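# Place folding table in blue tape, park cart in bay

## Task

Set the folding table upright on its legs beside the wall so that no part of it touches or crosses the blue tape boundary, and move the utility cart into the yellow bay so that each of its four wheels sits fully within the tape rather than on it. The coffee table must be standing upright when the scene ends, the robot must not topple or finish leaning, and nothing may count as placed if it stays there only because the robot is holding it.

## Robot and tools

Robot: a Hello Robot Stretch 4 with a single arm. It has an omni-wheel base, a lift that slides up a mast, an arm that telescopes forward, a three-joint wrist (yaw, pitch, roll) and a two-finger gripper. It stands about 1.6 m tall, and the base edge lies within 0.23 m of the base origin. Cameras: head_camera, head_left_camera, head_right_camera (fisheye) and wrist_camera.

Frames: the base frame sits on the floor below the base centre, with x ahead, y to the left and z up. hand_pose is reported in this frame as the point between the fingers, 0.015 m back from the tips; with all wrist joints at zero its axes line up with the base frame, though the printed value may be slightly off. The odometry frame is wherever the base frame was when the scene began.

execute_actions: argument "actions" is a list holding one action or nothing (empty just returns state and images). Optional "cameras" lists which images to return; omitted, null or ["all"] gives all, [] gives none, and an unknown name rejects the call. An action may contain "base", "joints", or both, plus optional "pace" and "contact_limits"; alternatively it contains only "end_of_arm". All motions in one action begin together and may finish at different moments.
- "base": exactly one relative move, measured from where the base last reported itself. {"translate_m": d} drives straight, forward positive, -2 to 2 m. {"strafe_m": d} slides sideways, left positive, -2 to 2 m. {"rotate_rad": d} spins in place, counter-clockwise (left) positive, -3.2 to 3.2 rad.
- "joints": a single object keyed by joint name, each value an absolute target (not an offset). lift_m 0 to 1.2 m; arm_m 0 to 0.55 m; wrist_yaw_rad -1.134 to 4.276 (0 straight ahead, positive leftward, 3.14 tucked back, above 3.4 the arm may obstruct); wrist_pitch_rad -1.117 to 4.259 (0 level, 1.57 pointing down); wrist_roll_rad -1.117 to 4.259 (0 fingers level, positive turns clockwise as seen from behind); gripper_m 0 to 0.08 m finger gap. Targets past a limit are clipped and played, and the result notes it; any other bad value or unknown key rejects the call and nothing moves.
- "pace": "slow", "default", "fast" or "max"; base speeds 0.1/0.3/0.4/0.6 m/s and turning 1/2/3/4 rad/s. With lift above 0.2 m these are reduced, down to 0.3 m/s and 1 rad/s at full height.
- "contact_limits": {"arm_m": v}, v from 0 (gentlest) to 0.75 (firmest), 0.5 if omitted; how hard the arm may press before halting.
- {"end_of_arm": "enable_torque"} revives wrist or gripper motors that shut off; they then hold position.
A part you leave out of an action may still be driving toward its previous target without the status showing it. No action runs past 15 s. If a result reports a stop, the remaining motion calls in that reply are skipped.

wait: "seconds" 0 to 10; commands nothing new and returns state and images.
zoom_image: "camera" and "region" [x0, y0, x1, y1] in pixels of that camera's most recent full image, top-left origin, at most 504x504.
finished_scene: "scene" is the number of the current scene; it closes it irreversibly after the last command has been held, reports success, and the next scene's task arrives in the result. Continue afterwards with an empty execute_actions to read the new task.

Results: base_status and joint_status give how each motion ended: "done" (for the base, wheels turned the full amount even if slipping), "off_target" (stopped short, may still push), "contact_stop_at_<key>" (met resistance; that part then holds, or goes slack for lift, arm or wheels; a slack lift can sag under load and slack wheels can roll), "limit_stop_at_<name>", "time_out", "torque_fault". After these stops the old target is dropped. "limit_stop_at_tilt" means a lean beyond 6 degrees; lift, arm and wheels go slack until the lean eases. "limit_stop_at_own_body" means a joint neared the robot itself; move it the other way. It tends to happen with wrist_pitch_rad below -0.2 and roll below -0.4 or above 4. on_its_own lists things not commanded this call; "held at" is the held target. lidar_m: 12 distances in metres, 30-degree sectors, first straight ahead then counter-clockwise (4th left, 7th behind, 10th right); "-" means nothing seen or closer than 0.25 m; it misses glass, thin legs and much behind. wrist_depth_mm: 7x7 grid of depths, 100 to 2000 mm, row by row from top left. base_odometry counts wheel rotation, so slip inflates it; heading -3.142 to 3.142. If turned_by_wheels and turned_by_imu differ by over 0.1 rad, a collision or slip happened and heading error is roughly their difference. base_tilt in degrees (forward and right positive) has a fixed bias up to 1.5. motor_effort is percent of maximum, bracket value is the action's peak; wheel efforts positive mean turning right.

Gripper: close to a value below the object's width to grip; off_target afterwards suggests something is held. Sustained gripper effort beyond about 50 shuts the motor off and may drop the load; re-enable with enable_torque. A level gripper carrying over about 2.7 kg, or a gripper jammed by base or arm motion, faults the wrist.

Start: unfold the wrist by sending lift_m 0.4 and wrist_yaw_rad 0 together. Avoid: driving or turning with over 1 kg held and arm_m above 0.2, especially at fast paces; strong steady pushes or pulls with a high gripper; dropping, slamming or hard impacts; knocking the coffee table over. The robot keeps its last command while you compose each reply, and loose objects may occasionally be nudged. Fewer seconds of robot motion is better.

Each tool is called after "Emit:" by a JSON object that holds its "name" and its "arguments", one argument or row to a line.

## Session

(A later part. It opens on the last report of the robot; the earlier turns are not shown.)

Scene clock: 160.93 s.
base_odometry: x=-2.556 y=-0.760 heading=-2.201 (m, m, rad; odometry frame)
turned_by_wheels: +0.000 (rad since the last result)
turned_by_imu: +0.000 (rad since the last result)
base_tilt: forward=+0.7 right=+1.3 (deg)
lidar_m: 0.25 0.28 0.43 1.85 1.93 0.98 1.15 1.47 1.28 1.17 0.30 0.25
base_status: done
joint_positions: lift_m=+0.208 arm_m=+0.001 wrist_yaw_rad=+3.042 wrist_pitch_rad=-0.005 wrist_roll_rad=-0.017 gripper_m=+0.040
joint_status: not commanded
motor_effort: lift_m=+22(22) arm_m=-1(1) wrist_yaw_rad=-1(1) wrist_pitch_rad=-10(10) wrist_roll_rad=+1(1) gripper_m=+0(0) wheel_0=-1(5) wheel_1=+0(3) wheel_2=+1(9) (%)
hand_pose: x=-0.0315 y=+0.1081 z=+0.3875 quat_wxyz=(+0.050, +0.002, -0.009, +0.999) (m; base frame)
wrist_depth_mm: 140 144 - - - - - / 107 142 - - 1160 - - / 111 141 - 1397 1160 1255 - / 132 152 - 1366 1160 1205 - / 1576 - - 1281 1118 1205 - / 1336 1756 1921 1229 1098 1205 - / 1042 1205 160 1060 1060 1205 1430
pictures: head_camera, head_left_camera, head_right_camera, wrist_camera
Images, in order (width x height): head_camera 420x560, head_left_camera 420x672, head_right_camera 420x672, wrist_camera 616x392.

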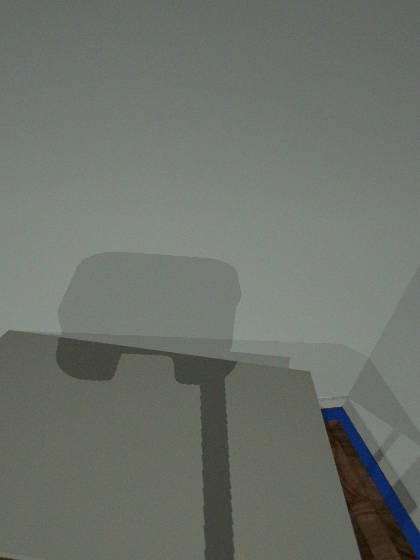

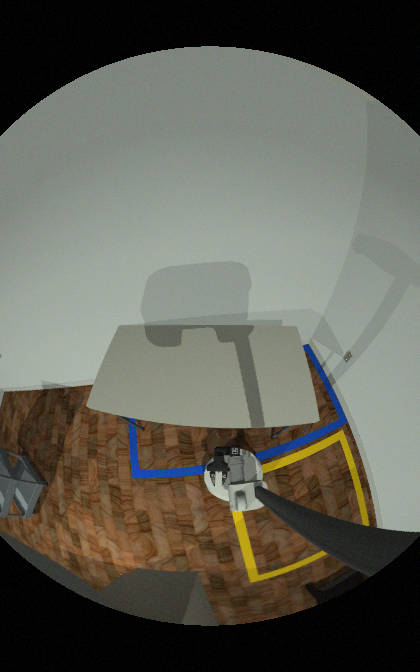

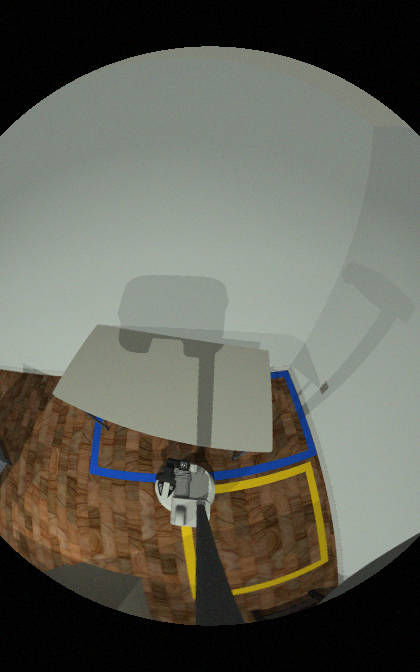

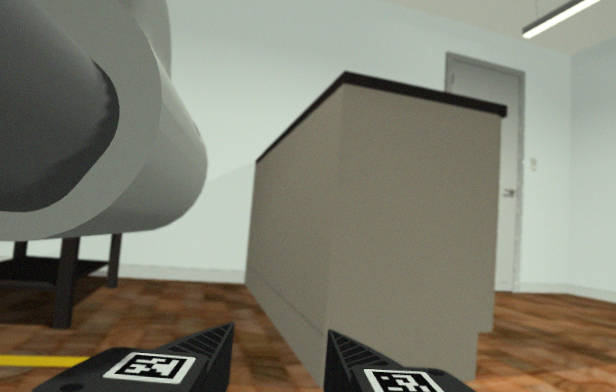

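Emit:
{"name": "execute_actions", "arguments": {
  "actions": [
    {"base":{"strafe_m":1.1}}
  ],
  "cameras": ["head_left_camera","head_camera"]
}}

Scene clock: 173.70 s.
base_odometry: x=-1.667 y=-1.408 heading=-2.201 (m, m, rad; odometry frame)
turned_by_wheels: +0.000 (rad since the last result)
turned_by_imu: -0.002 (rad since the last result)
base_tilt: forward=+0.7 right=+1.3 (deg)
lidar_m: 0.89 0.91 1.14 0.99 0.76 3.08 1.04 1.06 2.14 1.07 0.49 0.45
base_status: done
joint_positions: lift_m=+0.208 arm_m=+0.001 wrist_yaw_rad=+3.042 wrist_pitch_rad=-0.005 wrist_roll_rad=-0.017 gripper_m=+0.040
joint_status: not commanded
motor_effort: lift_m=+22(22) arm_m=-1(1) wrist_yaw_rad=-1(0) wrist_pitch_rad=-10(9) wrist_roll_rad=+0(0) gripper_m=+0(0) wheel_0=+1(9) wheel_1=+0(9) wheel_2=+0(2) (%)
hand_pose: x=-0.0315 y=+0.1081 z=+0.3875 quat_wxyz=(+0.050, +0.002, -0.009, +0.999) (m; base frame)
wrist_depth_mm: 140 144 - - - - - / 107 142 - - - - - / 110 141 - - - - 1160 / 132 152 - - - - - / 1008 1078 - - - - - / 991 1182 1863 - - - - / 976 1025 159 1138 1281 1397 991
pictures: head_camera, head_left_camera
Images, in order (width x height): head_camera 420x560, head_left_camera 420x672.

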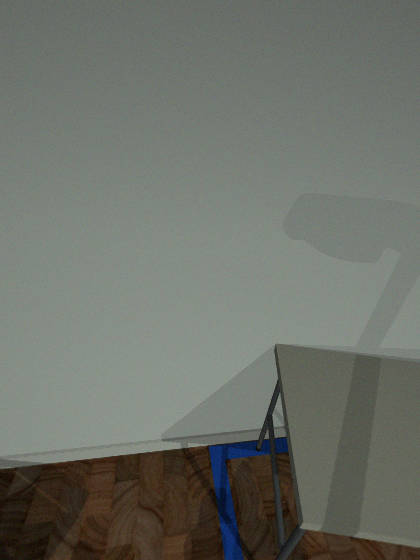

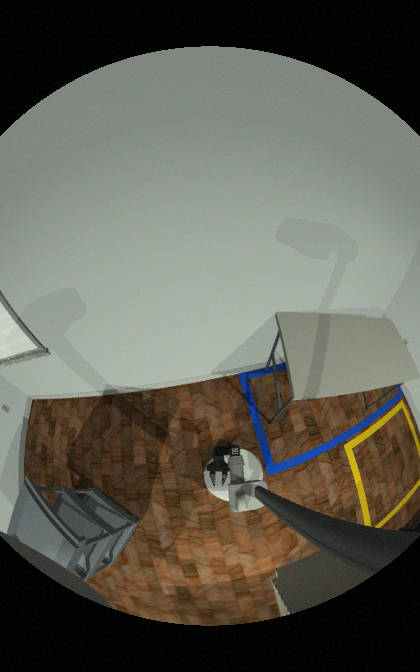

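Emit:
{"name": "execute_actions", "arguments": {
  "actions": [
    {"base":{"strafe_m":-1.3}}
  ],
  "cameras": []
}}

Emit:
{"name": "execute_actions", "arguments": {
  "actions": [
    {"base":{"translate_m":0.3},"pace":"slow"}
  ],
  "cameras": ["head_left_camera","head_right_camera","head_camera"]
}}

Scene clock: 188.57 s.
base_odometry: x=-2.717 y=-0.643 heading=-2.201 (m, m, rad; odometry frame)
turned_by_wheels: +0.000 (rad since the last result)
turned_by_imu: -0.002 (rad since the last result)
base_tilt: forward=+0.7 right=+1.4 (deg)
lidar_m: 0.25 0.25 0.37 2.06 1.46 1.07 1.42 1.42 1.08 0.97 0.98 0.25
base_status: done
joint_positions: lift_m=+0.208 arm_m=+0.001 wrist_yaw_rad=+3.042 wrist_pitch_rad=-0.005 wrist_roll_rad=-0.017 gripper_m=+0.040
joint_status: not commanded
motor_effort: lift_m=+22(22) arm_m=-1(1) wrist_yaw_rad=-1(1) wrist_pitch_rad=-9(11) wrist_roll_rad=+0(1) gripper_m=+0(0) wheel_0=-1(9) wheel_1=-1(7) wheel_2=-1(4) (%)
hand_pose: x=-0.0315 y=+0.1081 z=+0.3875 quat_wxyz=(+0.050, +0.002, -0.009, +0.999) (m; base frame)
wrist_depth_mm: 140 144 - - - - - / 107 142 - - - - - / 111 141 - - 1182 1182 - / 132 151 - - 1160 1182 - / - - - 1983 1138 1160 - / 1430 1618 1983 1661 1098 1182 - / 1078 1182 160 1118 1078 1182 1464
pictures: none
No camera images: the call's "cameras" was empty. Leave "cameras" out to get every camera's image.

Scene clock: 192.83 s.
base_odometry: x=-2.894 y=-0.885 heading=-2.201 (m, m, rad; odometry frame)
turned_by_wheels: +0.000 (rad since the last result)
turned_by_imu: -0.002 (rad since the last result)
base_tilt: forward=+0.7 right=+1.3 (deg)
lidar_m: 0.25 0.25 0.25 0.25 2.11 1.35 1.71 1.56 1.03 0.26 0.25 0.25
base_status: done
joint_positions: lift_m=+0.208 arm_m=+0.001 wrist_yaw_rad=+3.042 wrist_pitch_rad=-0.005 wrist_roll_rad=-0.017 gripper_m=+0.040
joint_status: not commanded
motor_effort: lift_m=+22(22) arm_m=-1(1) wrist_yaw_rad=-1(1) wrist_pitch_rad=-6(9) wrist_roll_rad=+1(1) gripper_m=+0(0) wheel_0=+5(8) wheel_1=+0(7) wheel_2=-4(8) (%)
hand_pose: x=-0.0315 y=+0.1081 z=+0.3875 quat_wxyz=(+0.050, +0.002, -0.009, +0.999) (m; base frame)
wrist_depth_mm: 140 144 - - - - - / 107 142 - - - - - / 110 141 - - 1464 1576 - / 132 151 - - 1430 1576 - / 1618 - - - 1464 1537 - / 1499 1661 1921 1808 1397 1576 - / 1078 1182 160 1118 1281 1397 1464
pictures: head_camera, head_left_camera, head_right_camera
Images, in order (width x height): head_camera 420x560, head_left_camera 420x672, head_right_camera 420x672.

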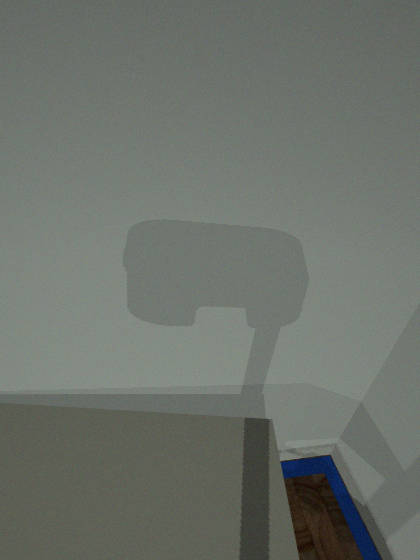

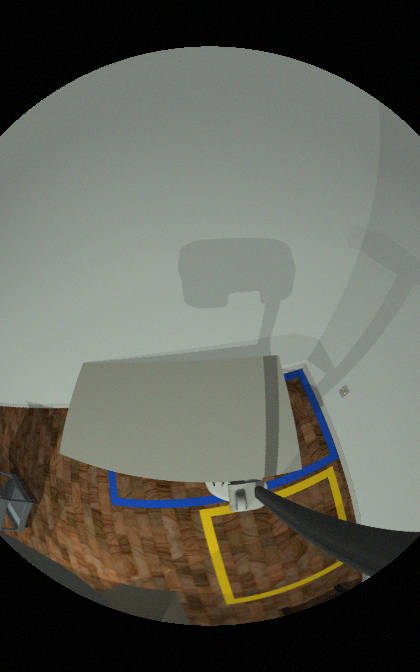

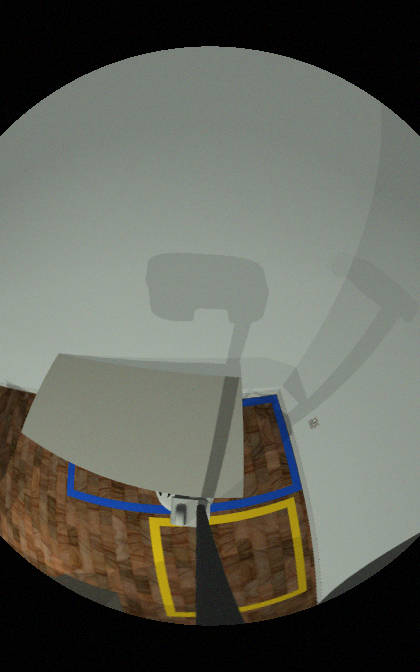

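Emit:
{"name": "execute_actions", "arguments": {
  "actions": [
    {"base":{"translate_m":0.1},"pace":"slow"}
  ],
  "cameras": []
}}

Emit:
{"name": "execute_actions", "arguments": {
  "actions": [
    {"base":{"translate_m":-0.55}}
  ],
  "cameras": ["head_left_camera","head_right_camera","head_camera"]
}}

Scene clock: 201.50 s.
base_odometry: x=-2.953 y=-0.965 heading=-2.201 (m, m, rad; odometry frame)
turned_by_wheels: +0.000 (rad since the last result)
turned_by_imu: -0.001 (rad since the last result)
base_tilt: forward=+0.7 right=+1.3 (deg)
lidar_m: 0.25 0.25 0.25 0.25 2.15 1.45 1.78 1.53 1.02 0.26 0.25 0.25
base_status: done
joint_positions: lift_m=+0.208 arm_m=+0.001 wrist_yaw_rad=+3.042 wrist_pitch_rad=-0.005 wrist_roll_rad=-0.017 gripper_m=+0.040
joint_status: not commanded
motor_effort: lift_m=+22(22) arm_m=-1(1) wrist_yaw_rad=+0(1) wrist_pitch_rad=-9(10) wrist_roll_rad=+0(1) gripper_m=+0(0) wheel_0=+2(4) wheel_1=+3(6) wheel_2=-5(6) (%)
hand_pose: x=-0.0315 y=+0.1081 z=+0.3875 quat_wxyz=(+0.050, +0.002, -0.009, +0.999) (m; base frame)
wrist_depth_mm: 140 144 - - - - - / 107 143 - - - - - / 110 141 - - 1618 - - / 132 152 - - 1576 - - / 1661 - - - 1537 - - / 1537 1661 1921 1756 1464 - - / 1098 1182 160 1118 1281 1430 1499
pictures: none
No camera images: the call's "cameras" was empty. Leave "cameras" out to get every camera's image.

Scene clock: 204.83 s.
base_odometry: x=-2.629 y=-0.521 heading=-2.201 (m, m, rad; odometry frame)
turned_by_wheels: +0.000 (rad since the last result)
turned_by_imu: +0.001 (rad since the last result)
base_tilt: forward=+0.7 right=+1.3 (deg)
lidar_m: 0.47 0.49 0.74 2.04 1.21 0.95 1.40 1.24 1.09 0.99 0.99 0.51
base_status: done
joint_positions: lift_m=+0.208 arm_m=+0.001 wrist_yaw_rad=+3.042 wrist_pitch_rad=-0.005 wrist_roll_rad=-0.017 gripper_m=+0.040
joint_status: not commanded
motor_effort: lift_m=+22(22) arm_m=-1(1) wrist_yaw_rad=+0(1) wrist_pitch_rad=-10(11) wrist_roll_rad=+1(1) gripper_m=+0(0) wheel_0=-2(5) wheel_1=+0(5) wheel_2=+0(11) (%)
hand_pose: x=-0.0315 y=+0.1081 z=+0.3875 quat_wxyz=(+0.050, +0.002, -0.009, +0.999) (m; base frame)
wrist_depth_mm: 140 144 - - - - - / 107 142 - - 1308 1042 - / 111 141 - - 1138 1025 1098 / 132 152 - - 1118 1008 1098 / 1863 - - 1983 1060 1008 1078 / 1336 1618 1863 1618 1042 991 1078 / 1078 1182 160 1098 946 991 1042
pictures: head_camera, head_left_camera, head_right_camera
Images, in order (width x height): head_camera 420x560, head_left_camera 420x672, head_right_camera 420x672.

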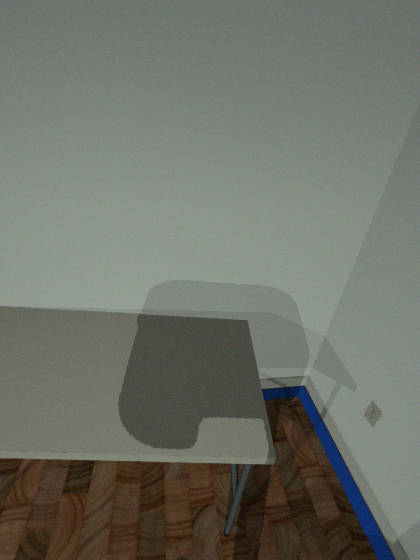

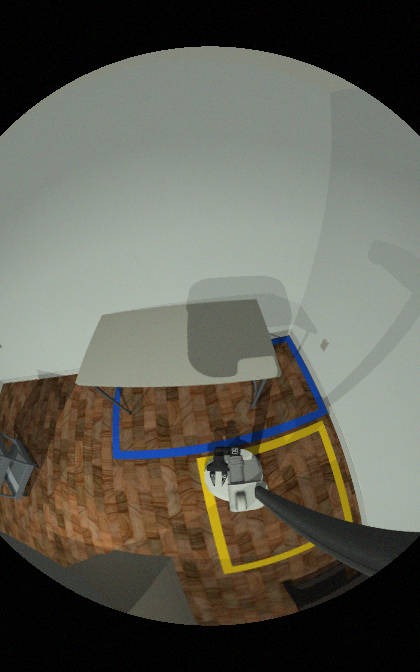

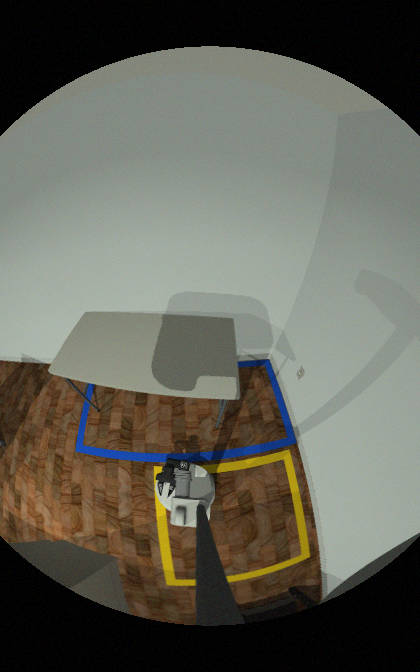

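Emit:
{"name": "execute_actions", "arguments": {
  "actions": [
    {"base":{"strafe_m":1.45}}
  ],
  "cameras": []
}}

Emit:
{"name": "execute_actions", "arguments": {
  "actions": [
    {"base":{"translate_m":0.6}}
  ],
  "cameras": ["head_left_camera","head_right_camera"]
}}

Scene clock: 217.53 s.
base_odometry: x=-1.457 y=-1.375 heading=-2.201 (m, m, rad; odometry frame)
turned_by_wheels: +0.000 (rad since the last result)
turned_by_imu: -0.002 (rad since the last result)
base_tilt: forward=+0.7 right=+1.3 (deg)
lidar_m: 1.01 1.03 1.30 0.66 0.58 2.90 2.73 0.93 1.17 2.43 0.71 0.72
base_status: done
joint_positions: lift_m=+0.208 arm_m=+0.001 wrist_yaw_rad=+3.042 wrist_pitch_rad=-0.005 wrist_roll_rad=-0.017 gripper_m=+0.040
joint_status: not commanded
motor_effort: lift_m=+22(22) arm_m=-1(1) wrist_yaw_rad=-1(0) wrist_pitch_rad=-9(11) wrist_roll_rad=+1(1) gripper_m=+0(0) wheel_0=+1(10) wheel_1=+0(7) wheel_2=+1(3) (%)
hand_pose: x=-0.0315 y=+0.1081 z=+0.3875 quat_wxyz=(+0.050, +0.002, -0.009, +0.999) (m; base frame)
wrist_depth_mm: 140 144 - - - - - / 107 143 - - - - 878 / 111 141 - - - - - / 132 151 - - - - 991 / 904 1983 - - - - - / 931 1708 1921 - - - - / 1008 1182 160 1098 1308 1308 854
pictures: none
No camera images: the call's "cameras" was empty. Leave "cameras" out to get every camera's image.

Scene clock: 221.03 s.
base_odometry: x=-1.810 y=-1.860 heading=-2.200 (m, m, rad; odometry frame)
turned_by_wheels: +0.000 (rad since the last result)
turned_by_imu: -0.003 (rad since the last result)
base_tilt: forward=+0.7 right=+1.3 (deg)
lidar_m: 0.41 0.42 0.53 1.12 1.04 0.97 1.53 1.51 2.58 0.49 0.52 0.46
base_status: done
joint_positions: lift_m=+0.208 arm_m=+0.001 wrist_yaw_rad=+3.042 wrist_pitch_rad=-0.005 wrist_roll_rad=-0.017 gripper_m=+0.040
joint_status: not commanded
motor_effort: lift_m=+22(22) arm_m=-1(1) wrist_yaw_rad=-1(0) wrist_pitch_rad=-11(10) wrist_roll_rad=+1(1) gripper_m=+0(0) wheel_0=+1(6) wheel_1=+0(8) wheel_2=+2(11) (%)
hand_pose: x=-0.0315 y=+0.1081 z=+0.3875 quat_wxyz=(+0.050, +0.002, -0.009, +0.999) (m; base frame)
wrist_depth_mm: 140 144 - - - - - / 107 142 - - - 1060 976 / 110 141 - - - 1229 1160 / 132 151 - - - - - / 1430 1464 - - - - - / 1366 1537 1921 - - 1464 - / 1078 1182 160 1138 1008 991 891
pictures: head_left_camera, head_right_camera
Images, in order (width x height): head_left_camera 420x672, head_right_camera 420x672.

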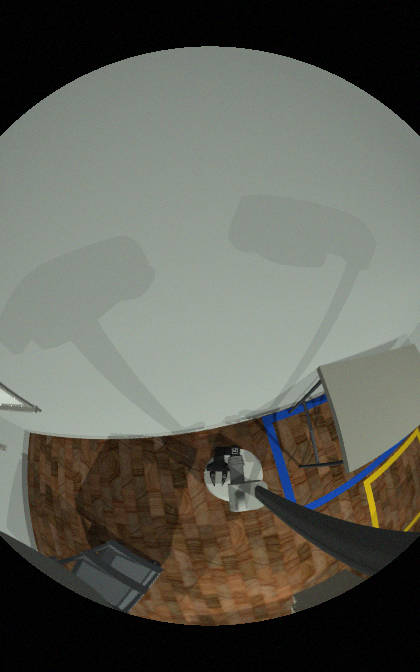

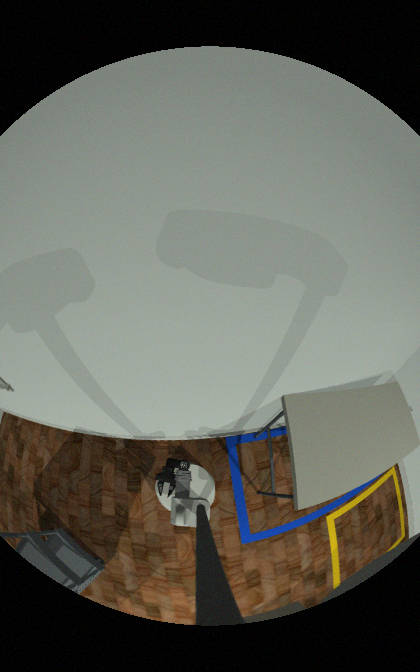

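Emit:
{"name": "zoom_image", "arguments": {
  "camera": "head_right_camera",
  "region": [200,380,340,560]
}}

Region (200, 380, 340, 560) of head_right_camera's 420x672 image, scaled by 2.800, with more detail than that image has.

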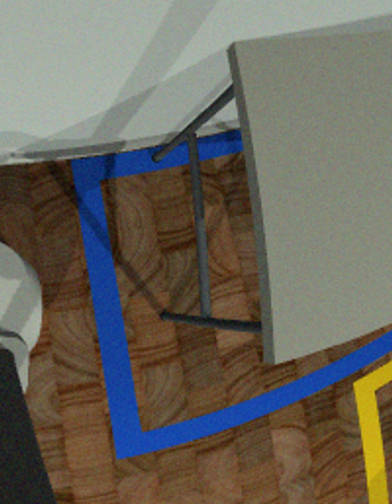

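Emit:
{"name": "execute_actions", "arguments": {
  "actions": [
    {"base":{"translate_m":-1.0},"joints":{"lift_m":0.54}}
  ],
  "cameras": []
}}

Emit:
{"name": "execute_actions", "arguments": {
  "actions": [
    {"base":{"strafe_m":-0.55},"joints":{"wrist_yaw_rad":0,"wrist_roll_rad":1.57,"wrist_pitch_rad":0,"gripper_m":0.08}}
  ]
}}

Scene clock: 247.13 s.
base_odometry: x=-1.221 y=-1.052 heading=-2.201 (m, m, rad; odometry frame)
turned_by_wheels: +0.000 (rad since the last result)
turned_by_imu: +0.002 (rad since the last result)
base_tilt: forward=+0.7 right=+1.3 (deg)
lidar_m: 1.41 1.42 0.55 0.55 0.75 2.55 2.33 0.58 0.66 2.50 1.28 1.04
base_status: done
joint_positions: lift_m=+0.540 arm_m=+0.001 wrist_yaw_rad=+3.042 wrist_pitch_rad=-0.005 wrist_roll_rad=-0.017 gripper_m=+0.040
joint_status: all done
motor_effort: lift_m=+25(28) arm_m=-1(1) wrist_yaw_rad=-2(0) wrist_pitch_rad=-11(9) wrist_roll_rad=+1(0) gripper_m=+0(0) wheel_0=-1(6) wheel_1=+1(5) wheel_2=-1(10) (%)
hand_pose: x=-0.0315 y=+0.1081 z=+0.7190 quat_wxyz=(+0.050, +0.002, -0.009, +0.999) (m; base frame)
wrist_depth_mm: 140 144 - - - - - / 107 142 - - - - - / 110 141 - - - - - / 131 151 - - - - - / 960 - - - - - - / 1025 - - - - - - / 1008 1537 160 1921 - - -
pictures: none
No camera images: the call's "cameras" was empty. Leave "cameras" out to get every camera's image.

Scene clock: 250.30 s.
base_odometry: x=-1.666 y=-0.728 heading=-2.200 (m, m, rad; odometry frame)
turned_by_wheels: +0.000 (rad since the last result)
turned_by_imu: +0.000 (rad since the last result)
base_tilt: forward=+0.6 right=+1.3 (deg)
lidar_m: 0.87 1.51 1.90 1.11 1.42 0.47 0.41 0.44 1.48 1.94 1.28 0.94
base_status: done
joint_positions: lift_m=+0.540 arm_m=+0.001 wrist_yaw_rad=+0.000 wrist_pitch_rad=+0.003 wrist_roll_rad=+1.570 gripper_m=+0.080
joint_status: all done
motor_effort: lift_m=+24(24) arm_m=-1(1) wrist_yaw_rad=-2(6) wrist_pitch_rad=-9(9) wrist_roll_rad=+2(8) gripper_m=+1(2) wheel_0=-1(9) wheel_1=+1(11) wheel_2=+0(2) (%)
hand_pose: x=+0.3841 y=-0.0874 z=+0.7175 quat_wxyz=(+0.708, +0.707, +0.001, -0.001) (m; base frame)
wrist_depth_mm: 1336 1397 1430 1430 1464 1430 991 / 1281 1336 1366 1397 1430 1366 976 / 1255 1308 1336 1336 1366 1397 976 / 1229 1255 1308 1336 1336 1336 960 / 1205 1205 1255 1281 1281 1229 946 / 1160 1182 1205 1255 1205 1160 891 / - 123 1160 1229 145 1160 931
pictures: head_camera, head_left_camera, head_right_camera, wrist_camera
Images, in order (width x height): head_camera 420x560, head_left_camera 420x672, head_right_camera 420x672, wrist_camera 616x392.

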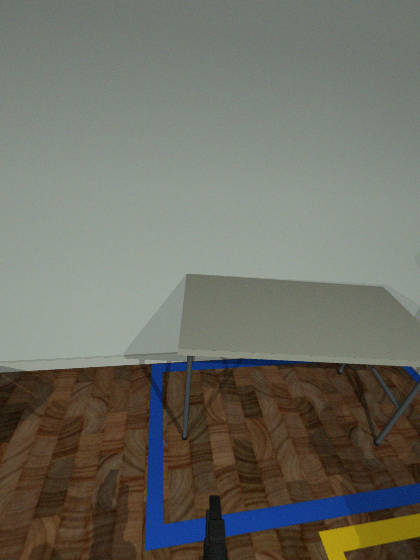

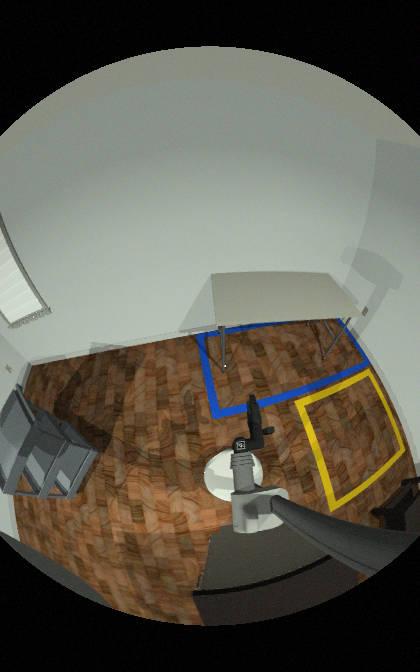

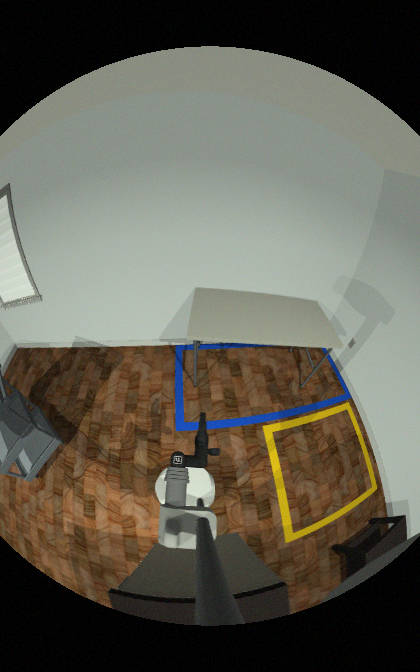

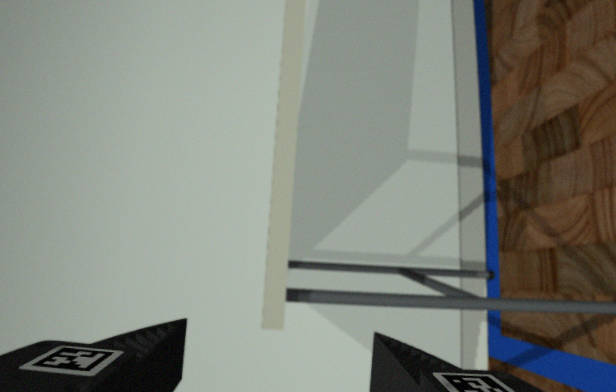

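Emit:
{"name": "execute_actions", "arguments": {
  "actions": [
    {"base":{"strafe_m":-0.2},"joints":{"arm_m":0.4}}
  ],
  "cameras": ["wrist_camera","head_camera"]
}}

Scene clock: 258.03 s.
base_odometry: x=-1.828 y=-0.610 heading=-2.200 (m, m, rad; odometry frame)
turned_by_wheels: +0.000 (rad since the last result)
turned_by_imu: +0.000 (rad since the last result)
base_tilt: forward=+0.7 right=+1.4 (deg)
lidar_m: 0.89 1.54 1.93 1.32 3.05 0.45 0.40 0.41 1.33 1.75 1.28 0.92
base_status: done
joint_positions: lift_m=+0.540 arm_m=+0.399 wrist_yaw_rad=+0.000 wrist_pitch_rad=+0.003 wrist_roll_rad=+1.570 gripper_m=+0.080
joint_status: all done
motor_effort: lift_m=+24(24) arm_m=+4(3) wrist_yaw_rad=-1(0) wrist_pitch_rad=-11(11) wrist_roll_rad=+2(2) gripper_m=+2(1) wheel_0=+0(10) wheel_1=+2(9) wheel_2=+0(2) (%)
hand_pose: x=+0.7828 y=-0.0874 z=+0.7174 quat_wxyz=(+0.707, +0.707, +0.001, -0.001) (m; base frame)
wrist_depth_mm: 976 976 1008 278 1025 1060 1008 / 946 960 960 277 1025 1025 991 / 904 917 946 274 976 1025 960 / 891 917 904 931 976 976 960 / 866 878 878 891 917 960 931 / 831 854 866 878 917 917 904 / - 123 831 820 146 904 891
pictures: head_camera, wrist_camera
Images, in order (width x height): head_camera 420x560, wrist_camera 616x392.

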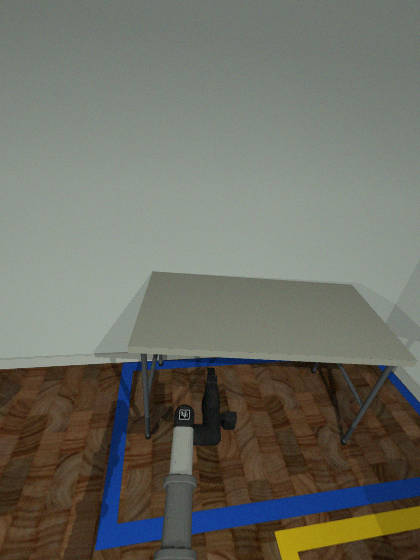

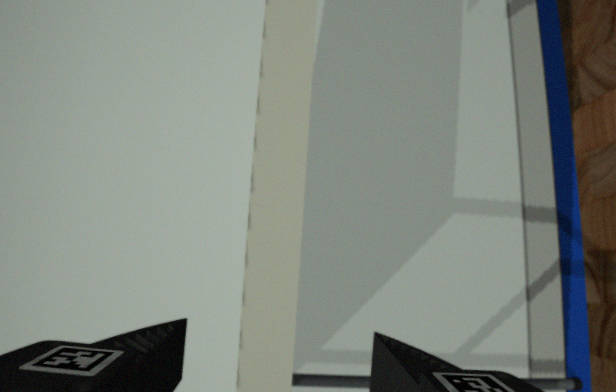

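Emit:
{"name": "execute_actions", "arguments": {
  "actions": [
    {"joints":{"arm_m":0.53}}
  ],
  "cameras": []
}}

Emit:
{"name": "execute_actions", "arguments": {
  "actions": [
    {"joints":{"gripper_m":0.02}}
  ],
  "cameras": ["wrist_camera"]
}}

Scene clock: 263.77 s.
base_odometry: x=-1.828 y=-0.610 heading=-2.200 (m, m, rad; odometry frame)
turned_by_wheels: +0.000 (rad since the last result)
turned_by_imu: -0.001 (rad since the last result)
base_tilt: forward=+0.7 right=+1.3 (deg)
lidar_m: 0.88 1.52 1.92 1.29 3.03 0.46 0.40 0.41 1.31 1.76 1.28 0.93
base_status: not commanded
joint_positions: lift_m=+0.540 arm_m=+0.529 wrist_yaw_rad=+0.000 wrist_pitch_rad=+0.003 wrist_roll_rad=+1.570 gripper_m=+0.080
joint_status: all done
motor_effort: lift_m=+24(24) arm_m=+5(5) wrist_yaw_rad=-1(1) wrist_pitch_rad=-9(10) wrist_roll_rad=+1(1) gripper_m=+1(1) wheel_0=+0(0) wheel_1=+2(2) wheel_2=+1(1) (%)
hand_pose: x=+0.9128 y=-0.0874 z=+0.7174 quat_wxyz=(+0.707, +0.707, +0.001, -0.001) (m; base frame)
wrist_depth_mm: 831 866 866 144 917 931 917 / 798 820 820 143 878 891 917 / 788 809 798 142 854 854 866 / 768 778 139 140 820 854 831 / 750 741 138 139 809 831 809 / 707 732 136 138 778 798 788 / - 123 135 136 146 759 778
pictures: none
No camera images: the call's "cameras" was empty. Leave "cameras" out to get every camera's image.

Scene clock: 264.93 s.
base_odometry: x=-1.828 y=-0.610 heading=-2.200 (m, m, rad; odometry frame)
turned_by_wheels: +0.000 (rad since the last result)
turned_by_imu: +0.000 (rad since the last result)
base_tilt: forward=+0.7 right=+1.3 (deg)
lidar_m: 0.89 1.55 1.93 1.29 3.03 0.45 0.39 0.42 1.33 1.73 1.28 0.93
base_status: not commanded
joint_positions: lift_m=+0.540 arm_m=+0.529 wrist_yaw_rad=+0.000 wrist_pitch_rad=-0.006 wrist_roll_rad=+1.570 gripper_m=+0.036
joint_status: gripper_m off_target (ended at +0.036, target +0.020)
on_its_own: gripper_m is held at +0.031, not at your +0.020, by its contact guard: the fingers met something
motor_effort: lift_m=+21(24) arm_m=+4(5) wrist_yaw_rad=-2(1) wrist_pitch_rad=+16(17) wrist_roll_rad=+2(2) gripper_m=-38(40) wheel_0=+0(0) wheel_1=+1(2) wheel_2=+0(1) (%)
hand_pose: x=+0.9129 y=-0.0874 z=+0.7196 quat_wxyz=(+0.707, +0.707, -0.002, +0.002) (m; base frame)
wrist_depth_mm: 842 854 866 144 904 917 931 / 809 831 831 142 866 891 891 / 788 798 820 141 854 854 866 / 768 788 788 139 831 831 842 / 750 759 759 138 809 809 820 / 732 732 732 137 788 788 798 / 707 715 134 135 750 768 759
pictures: wrist_camera
Images, in order (width x height): wrist_camera 616x392.

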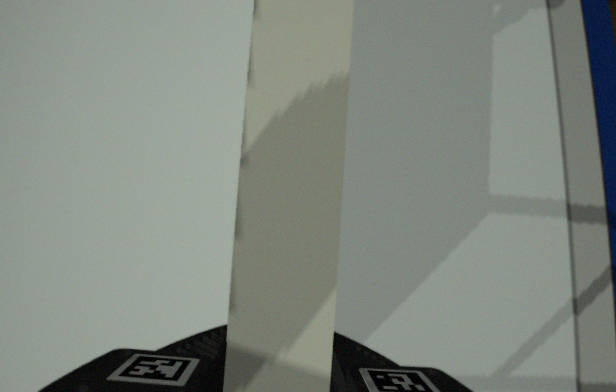

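Gripped. Pulling back by retracting the arm.

Emit:
{"name": "execute_actions", "arguments": {
  "actions": [
    {"joints":{"arm_m":0.44},"pace":"slow","contact_limits":{"arm_m":0.7}}
  ],
  "cameras": ["wrist_camera","head_camera"]
}}

Scene clock: 270.27 s.
base_odometry: x=-1.828 y=-0.611 heading=-2.201 (m, m, rad; odometry frame)
turned_by_wheels: +0.000 (rad since the last result)
turned_by_imu: -0.001 (rad since the last result)
base_tilt: forward=+0.7 right=+1.3 (deg)
lidar_m: 0.79 0.83 1.93 1.31 3.05 0.46 0.40 0.40 1.32 1.74 1.20 0.85
base_status: not commanded
joint_positions: lift_m=+0.540 arm_m=+0.441 wrist_yaw_rad=+0.006 wrist_pitch_rad=-0.005 wrist_roll_rad=+1.570 gripper_m=+0.036
joint_status: all done
on_its_own: gripper_m is held at +0.031, not at your +0.020, by its contact guard: the fingers met something; wrist_yaw_rad is at rest, and its effort (-17) is outside its rest range (-13 to +13)
motor_effort: lift_m=+21(21) arm_m=-8(8) wrist_yaw_rad=-17(17) wrist_pitch_rad=+15(16) wrist_roll_rad=+2(3) gripper_m=-38(38) wheel_0=-2(2) wheel_1=-1(1) wheel_2=+3(3) (%)
contact_limits: arm_m 0.7
hand_pose: x=+0.8255 y=-0.0862 z=+0.7193 quat_wxyz=(+0.708, +0.707, +0.000, +0.004) (m; base frame)
wrist_depth_mm: 931 960 946 148 991 1008 991 / 917 917 931 146 960 976 960 / 878 904 891 144 946 946 931 / 854 854 866 142 917 931 917 / 820 831 842 140 891 904 904 / 798 820 809 138 842 866 866 / 788 809 134 135 831 842 842
pictures: head_camera, wrist_camera
Images, in order (width x height): head_camera 420x560, wrist_camera 616x392.

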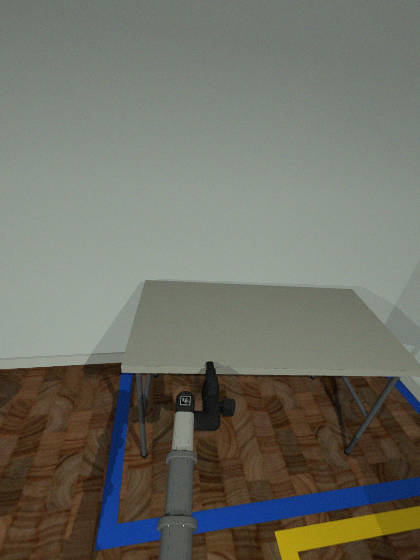

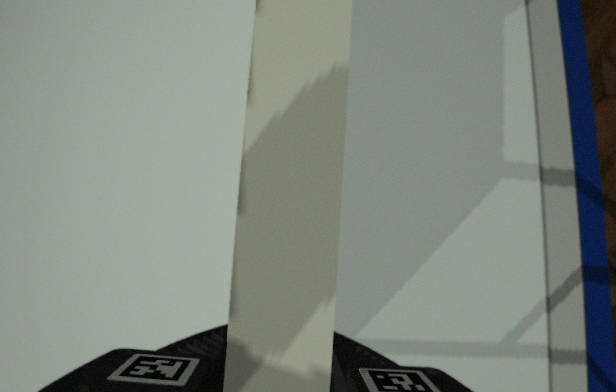

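Emit:
{"name": "execute_actions", "arguments": {
  "actions": [
    {"joints":{"gripper_m":0.07}}
  ],
  "cameras": []
}}

Emit:
{"name": "execute_actions", "arguments": {
  "actions": [
    {"joints":{"arm_m":0,"wrist_roll_rad":0},"base":{"strafe_m":-0.3}}
  ]
}}

Scene clock: 275.87 s.
base_odometry: x=-1.828 y=-0.611 heading=-2.201 (m, m, rad; odometry frame)
turned_by_wheels: +0.000 (rad since the last result)
turned_by_imu: -0.001 (rad since the last result)
base_tilt: forward=+0.7 right=+1.3 (deg)
lidar_m: 0.80 0.83 1.93 1.30 3.04 0.44 0.40 0.40 1.31 1.74 1.20 0.85
base_status: not commanded
joint_positions: lift_m=+0.540 arm_m=+0.441 wrist_yaw_rad=+0.001 wrist_pitch_rad=+0.002 wrist_roll_rad=+1.570 gripper_m=+0.070
joint_status: all done
motor_effort: lift_m=+21(21) arm_m=-5(8) wrist_yaw_rad=-2(18) wrist_pitch_rad=-8(11) wrist_roll_rad=+1(4) gripper_m=+2(40) wheel_0=-2(2) wheel_1=-1(1) wheel_2=+1(3) (%)
hand_pose: x=+0.8244 y=-0.0873 z=+0.7178 quat_wxyz=(+0.708, +0.707, +0.001, -0.001) (m; base frame)
wrist_depth_mm: 917 946 960 151 1008 1025 991 / 878 931 931 148 960 991 976 / 878 878 891 146 946 960 946 / 854 866 866 144 917 946 946 / 831 831 141 142 878 891 917 / 798 820 139 140 854 878 866 / - 120 137 138 143 854 854
pictures: none
No camera images: the call's "cameras" was empty. Leave "cameras" out to get every camera's image.

Scene clock: 278.23 s.
base_odometry: x=-2.070 y=-0.434 heading=-2.200 (m, m, rad; odometry frame)
turned_by_wheels: +0.000 (rad since the last result)
turned_by_imu: +0.000 (rad since the last result)
base_tilt: forward=+0.7 right=+1.3 (deg)
lidar_m: 0.81 0.85 1.98 1.60 0.62 0.41 0.45 1.11 1.15 1.44 1.45 0.85
base_status: done
joint_positions: lift_m=+0.540 arm_m=+0.001 wrist_yaw_rad=+0.000 wrist_pitch_rad=+0.003 wrist_roll_rad=+0.001 gripper_m=+0.070
joint_status: all done
motor_effort: lift_m=+21(21) arm_m=-4(8) wrist_yaw_rad=+0(3) wrist_pitch_rad=-9(10) wrist_roll_rad=+0(6) gripper_m=+2(2) wheel_0=+0(9) wheel_1=+2(7) wheel_2=+0(0) (%)
hand_pose: x=+0.3847 y=-0.0875 z=+0.7177 quat_wxyz=(+1.000, +0.000, +0.001, +0.000) (m; base frame)
wrist_depth_mm: 1229 1308 1308 1397 1499 1464 1618 / 1255 1255 1336 1397 1430 1537 1576 / 1205 1229 1308 1366 1430 1499 1576 / 1182 1255 1308 1397 1397 1464 1537 / 559 661 580 691 866 668 1397 / 1205 1229 1308 1366 1397 1464 1499 / - 120 1255 1336 143 1464 1464
pictures: head_camera, head_left_camera, head_right_camera, wrist_camera
Images, in order (width x height): head_camera 420x560, head_left_camera 420x672, head_right_camera 420x672, wrist_camera 616x392.

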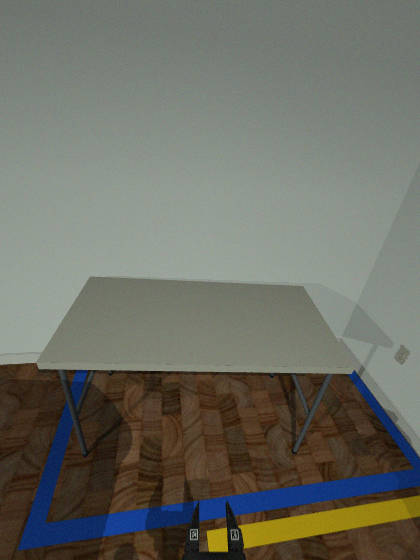

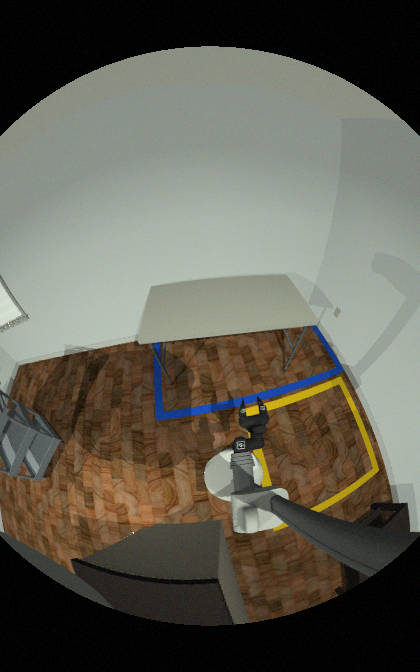

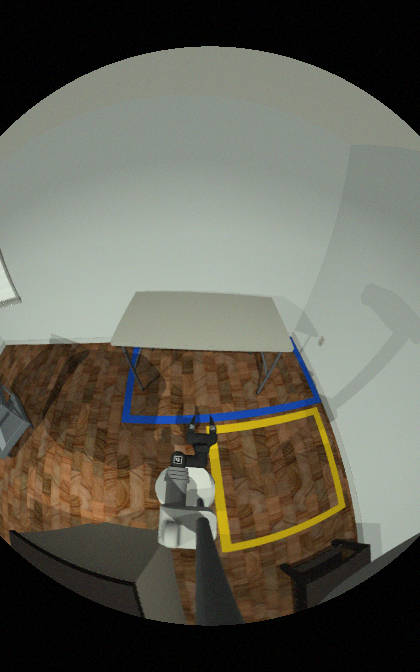

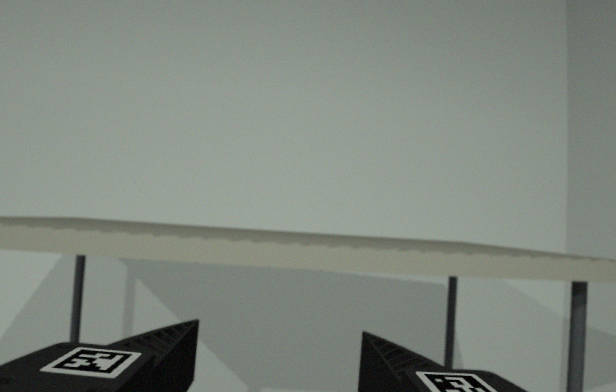

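Emit:
{"name": "execute_actions", "arguments": {
  "actions": [
    {"base":{"strafe_m":0.95},"joints":{"wrist_yaw_rad":3.04,"gripper_m":0.04}}
  ],
  "cameras": []
}}

Emit:
{"name": "execute_actions", "arguments": {
  "actions": [
    {"base":{"translate_m":0.95},"joints":{"lift_m":0.21}}
  ],
  "cameras": []
}}

Emit:
{"name": "execute_actions", "arguments": {
  "actions": [
    {"base":{"strafe_m":-0.2},"pace":"slow"}
  ],
  "cameras": ["head_left_camera","head_right_camera"]
}}

Scene clock: 294.70 s.
base_odometry: x=-1.302 y=-0.993 heading=-2.200 (m, m, rad; odometry frame)
turned_by_wheels: +0.000 (rad since the last result)
turned_by_imu: -0.002 (rad since the last result)
base_tilt: forward=+0.7 right=+1.3 (deg)
lidar_m: 1.43 1.44 0.67 0.65 0.88 2.53 1.47 0.52 0.61 2.40 1.18 0.91
base_status: done
joint_positions: lift_m=+0.540 arm_m=+0.001 wrist_yaw_rad=+3.040 wrist_pitch_rad=+0.003 wrist_roll_rad=+0.001 gripper_m=+0.040
joint_status: all done
motor_effort: lift_m=+21(21) arm_m=-4(5) wrist_yaw_rad=+0(7) wrist_pitch_rad=-9(8) wrist_roll_rad=-1(1) gripper_m=-2(3) wheel_0=-1(10) wheel_1=+0(5) wheel_2=+0(2) (%)
hand_pose: x=-0.0307 y=+0.1086 z=+0.7177 quat_wxyz=(+0.051, -0.001, +0.000, +0.999) (m; base frame)
wrist_depth_mm: 139 144 - - - - - / 107 142 - - - - - / 112 142 - - - - - / 134 157 - - - - - / 691 1708 - - - - - / 741 1921 - - - - - / 723 1138 1708 1921 - - -
pictures: none
No camera images: the call's "cameras" was empty. Leave "cameras" out to get every camera's image.

Scene clock: 299.37 s.
base_odometry: x=-1.862 y=-1.761 heading=-2.200 (m, m, rad; odometry frame)
turned_by_wheels: +0.000 (rad since the last result)
turned_by_imu: -0.003 (rad since the last result)
base_tilt: forward=+0.7 right=+1.3 (deg)
lidar_m: 0.47 0.48 0.62 1.30 1.02 1.00 1.45 1.47 0.41 0.38 0.41 0.52
base_status: done
joint_positions: lift_m=+0.210 arm_m=+0.001 wrist_yaw_rad=+3.040 wrist_pitch_rad=+0.003 wrist_roll_rad=+0.001 gripper_m=+0.040
joint_status: all done
motor_effort: lift_m=+18(19) arm_m=-4(4) wrist_yaw_rad=+1(1) wrist_pitch_rad=-9(10) wrist_roll_rad=+0(0) gripper_m=-2(2) wheel_0=+3(6) wheel_1=+0(8) wheel_2=+2(10) (%)
hand_pose: x=-0.0307 y=+0.1086 z=+0.3879 quat_wxyz=(+0.051, -0.001, +0.000, +0.999) (m; base frame)
wrist_depth_mm: 140 144 - - - - - / 107 142 - - - 1025 976 / 112 141 - - - 1464 1229 / 134 158 - - - 1537 - / 1366 1430 - - - - - / 1336 1430 1863 - - 1464 1430 / 1118 1205 991 1098 699 991 917
pictures: none
No camera images: the call's "cameras" was empty. Leave "cameras" out to get every camera's image.

Scene clock: 302.50 s.
base_odometry: x=-2.023 y=-1.644 heading=-2.200 (m, m, rad; odometry frame)
turned_by_wheels: +0.000 (rad since the last result)
turned_by_imu: -0.001 (rad since the last result)
base_tilt: forward=+0.7 right=+1.3 (deg)
lidar_m: 0.50 0.51 0.65 1.38 1.13 1.30 1.42 1.43 0.25 0.25 0.25 0.30
base_status: done
joint_positions: lift_m=+0.210 arm_m=+0.001 wrist_yaw_rad=+3.040 wrist_pitch_rad=+0.003 wrist_roll_rad=+0.001 gripper_m=+0.040
joint_status: not commanded
motor_effort: lift_m=+18(18) arm_m=-4(4) wrist_yaw_rad=+0(1) wrist_pitch_rad=-8(9) wrist_roll_rad=+0(1) gripper_m=-2(2) wheel_0=+1(8) wheel_1=-1(1) wheel_2=+0(2) (%)
hand_pose: x=-0.0307 y=+0.1086 z=+0.3879 quat_wxyz=(+0.051, -0.001, +0.000, +0.999) (m; base frame)
wrist_depth_mm: 140 144 - - - - - / 107 142 - - - - 1078 / 112 141 - - - - 1182 / 134 157 - - - - - / 1336 1366 - - - - - / 1308 1430 1661 - - 1983 1430 / 1098 1205 991 1098 691 1281 1008
pictures: head_left_camera, head_right_camera
Images, in order (width x height): head_left_camera 420x672, head_right_camera 420x672.

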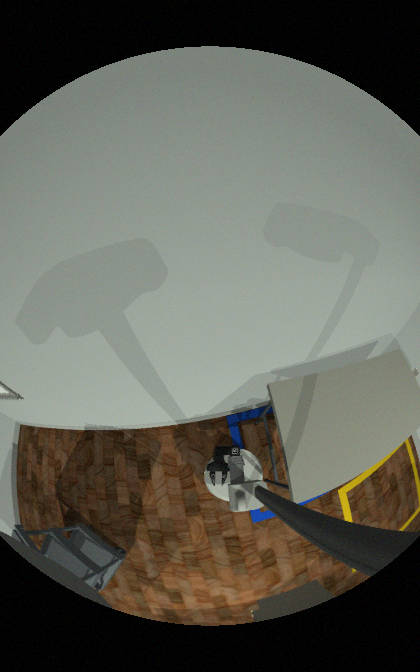

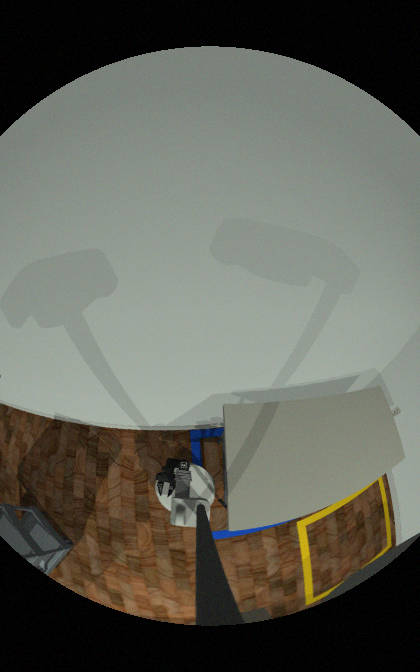

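Emit:
{"name": "execute_actions", "arguments": {
  "actions": [
    {"base":{"strafe_m":-0.1},"pace":"slow"}
  ],
  "cameras": []
}}

Emit:
{"name": "execute_actions", "arguments": {
  "actions": [
    {"base":{"strafe_m":0.45}}
  ],
  "cameras": ["head_left_camera","head_right_camera"]
}}

Scene clock: 311.60 s.
base_odometry: x=-2.104 y=-1.585 heading=-2.200 (m, m, rad; odometry frame)
turned_by_wheels: +0.000 (rad since the last result)
turned_by_imu: -0.001 (rad since the last result)
base_tilt: forward=+0.7 right=+1.3 (deg)
lidar_m: 0.45 0.53 0.67 1.39 1.22 1.56 1.39 1.41 0.25 0.25 0.25 0.25
base_status: done
joint_positions: lift_m=+0.210 arm_m=+0.001 wrist_yaw_rad=+3.040 wrist_pitch_rad=+0.003 wrist_roll_rad=+0.001 gripper_m=+0.040
joint_status: not commanded
motor_effort: lift_m=+18(18) arm_m=-4(4) wrist_yaw_rad=-1(1) wrist_pitch_rad=-8(9) wrist_roll_rad=-1(0) gripper_m=-2(2) wheel_0=+4(6) wheel_1=-5(6) wheel_2=-1(2) (%)
hand_pose: x=-0.0307 y=+0.1086 z=+0.3879 quat_wxyz=(+0.051, -0.001, +0.000, +0.999) (m; base frame)
wrist_depth_mm: 139 143 - - - - - / 107 142 - - - - - / 112 141 1464 - - - 1229 / 134 157 1499 - - - - / - 1430 1464 - - - - / 1430 1366 1464 - - - 1430 / 1078 1205 991 1098 707 1366 1078
pictures: none
No camera images: the call's "cameras" was empty. Leave "cameras" out to get every camera's image.

Scene clock: 314.43 s.
base_odometry: x=-1.740 y=-1.850 heading=-2.200 (m, m, rad; odometry frame)
turned_by_wheels: +0.000 (rad since the last result)
turned_by_imu: -0.001 (rad since the last result)
base_tilt: forward=+0.6 right=+1.3 (deg)
lidar_m: 0.45 0.46 0.60 1.15 0.96 0.88 3.30 1.48 0.61 0.55 0.58 0.51
base_status: done
joint_positions: lift_m=+0.210 arm_m=+0.001 wrist_yaw_rad=+3.040 wrist_pitch_rad=+0.003 wrist_roll_rad=+0.001 gripper_m=+0.040
joint_status: not commanded
motor_effort: lift_m=+19(19) arm_m=-4(4) wrist_yaw_rad=+0(0) wrist_pitch_rad=-7(11) wrist_roll_rad=-1(1) gripper_m=-2(2) wheel_0=+1(6) wheel_1=-2(8) wheel_2=+0(0) (%)
hand_pose: x=-0.0307 y=+0.1086 z=+0.3878 quat_wxyz=(+0.051, -0.001, +0.000, +0.999) (m; base frame)
wrist_depth_mm: 140 144 - - - - - / 107 142 - - - 946 891 / 112 141 - - - 1308 1430 / 133 157 - - - 976 - / 1366 1863 - - - - - / 1366 1618 1808 - 1808 1464 1366 / 1098 1182 976 1098 544 917 854
pictures: head_left_camera, head_right_camera
Images, in order (width x height): head_left_camera 420x672, head_right_camera 420x672.

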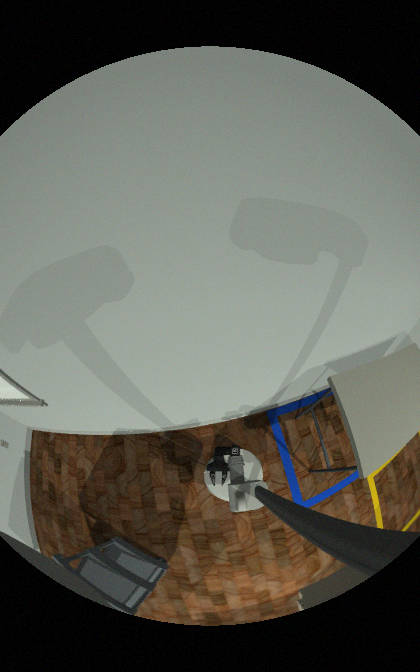

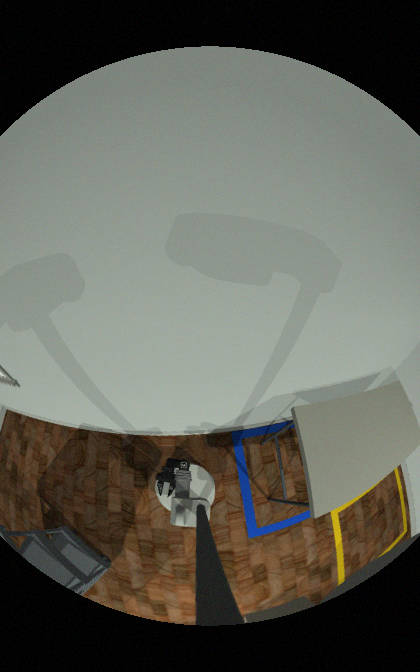

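Emit:
{"name": "zoom_image", "arguments": {
  "camera": "head_right_camera",
  "region": [220,390,340,550]
}}

Region (220, 390, 340, 550) of head_right_camera's 420x672 image, scaled by 3.150, with more detail than that image has; it fills the left 378 columns of this view, and the rest is white.

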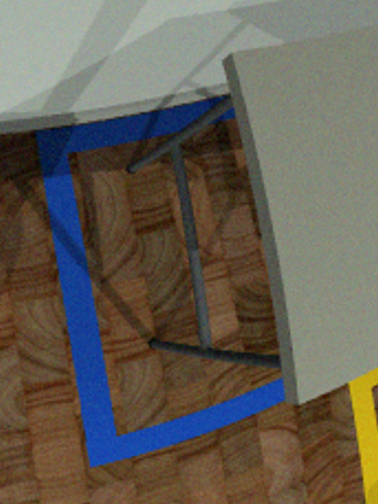

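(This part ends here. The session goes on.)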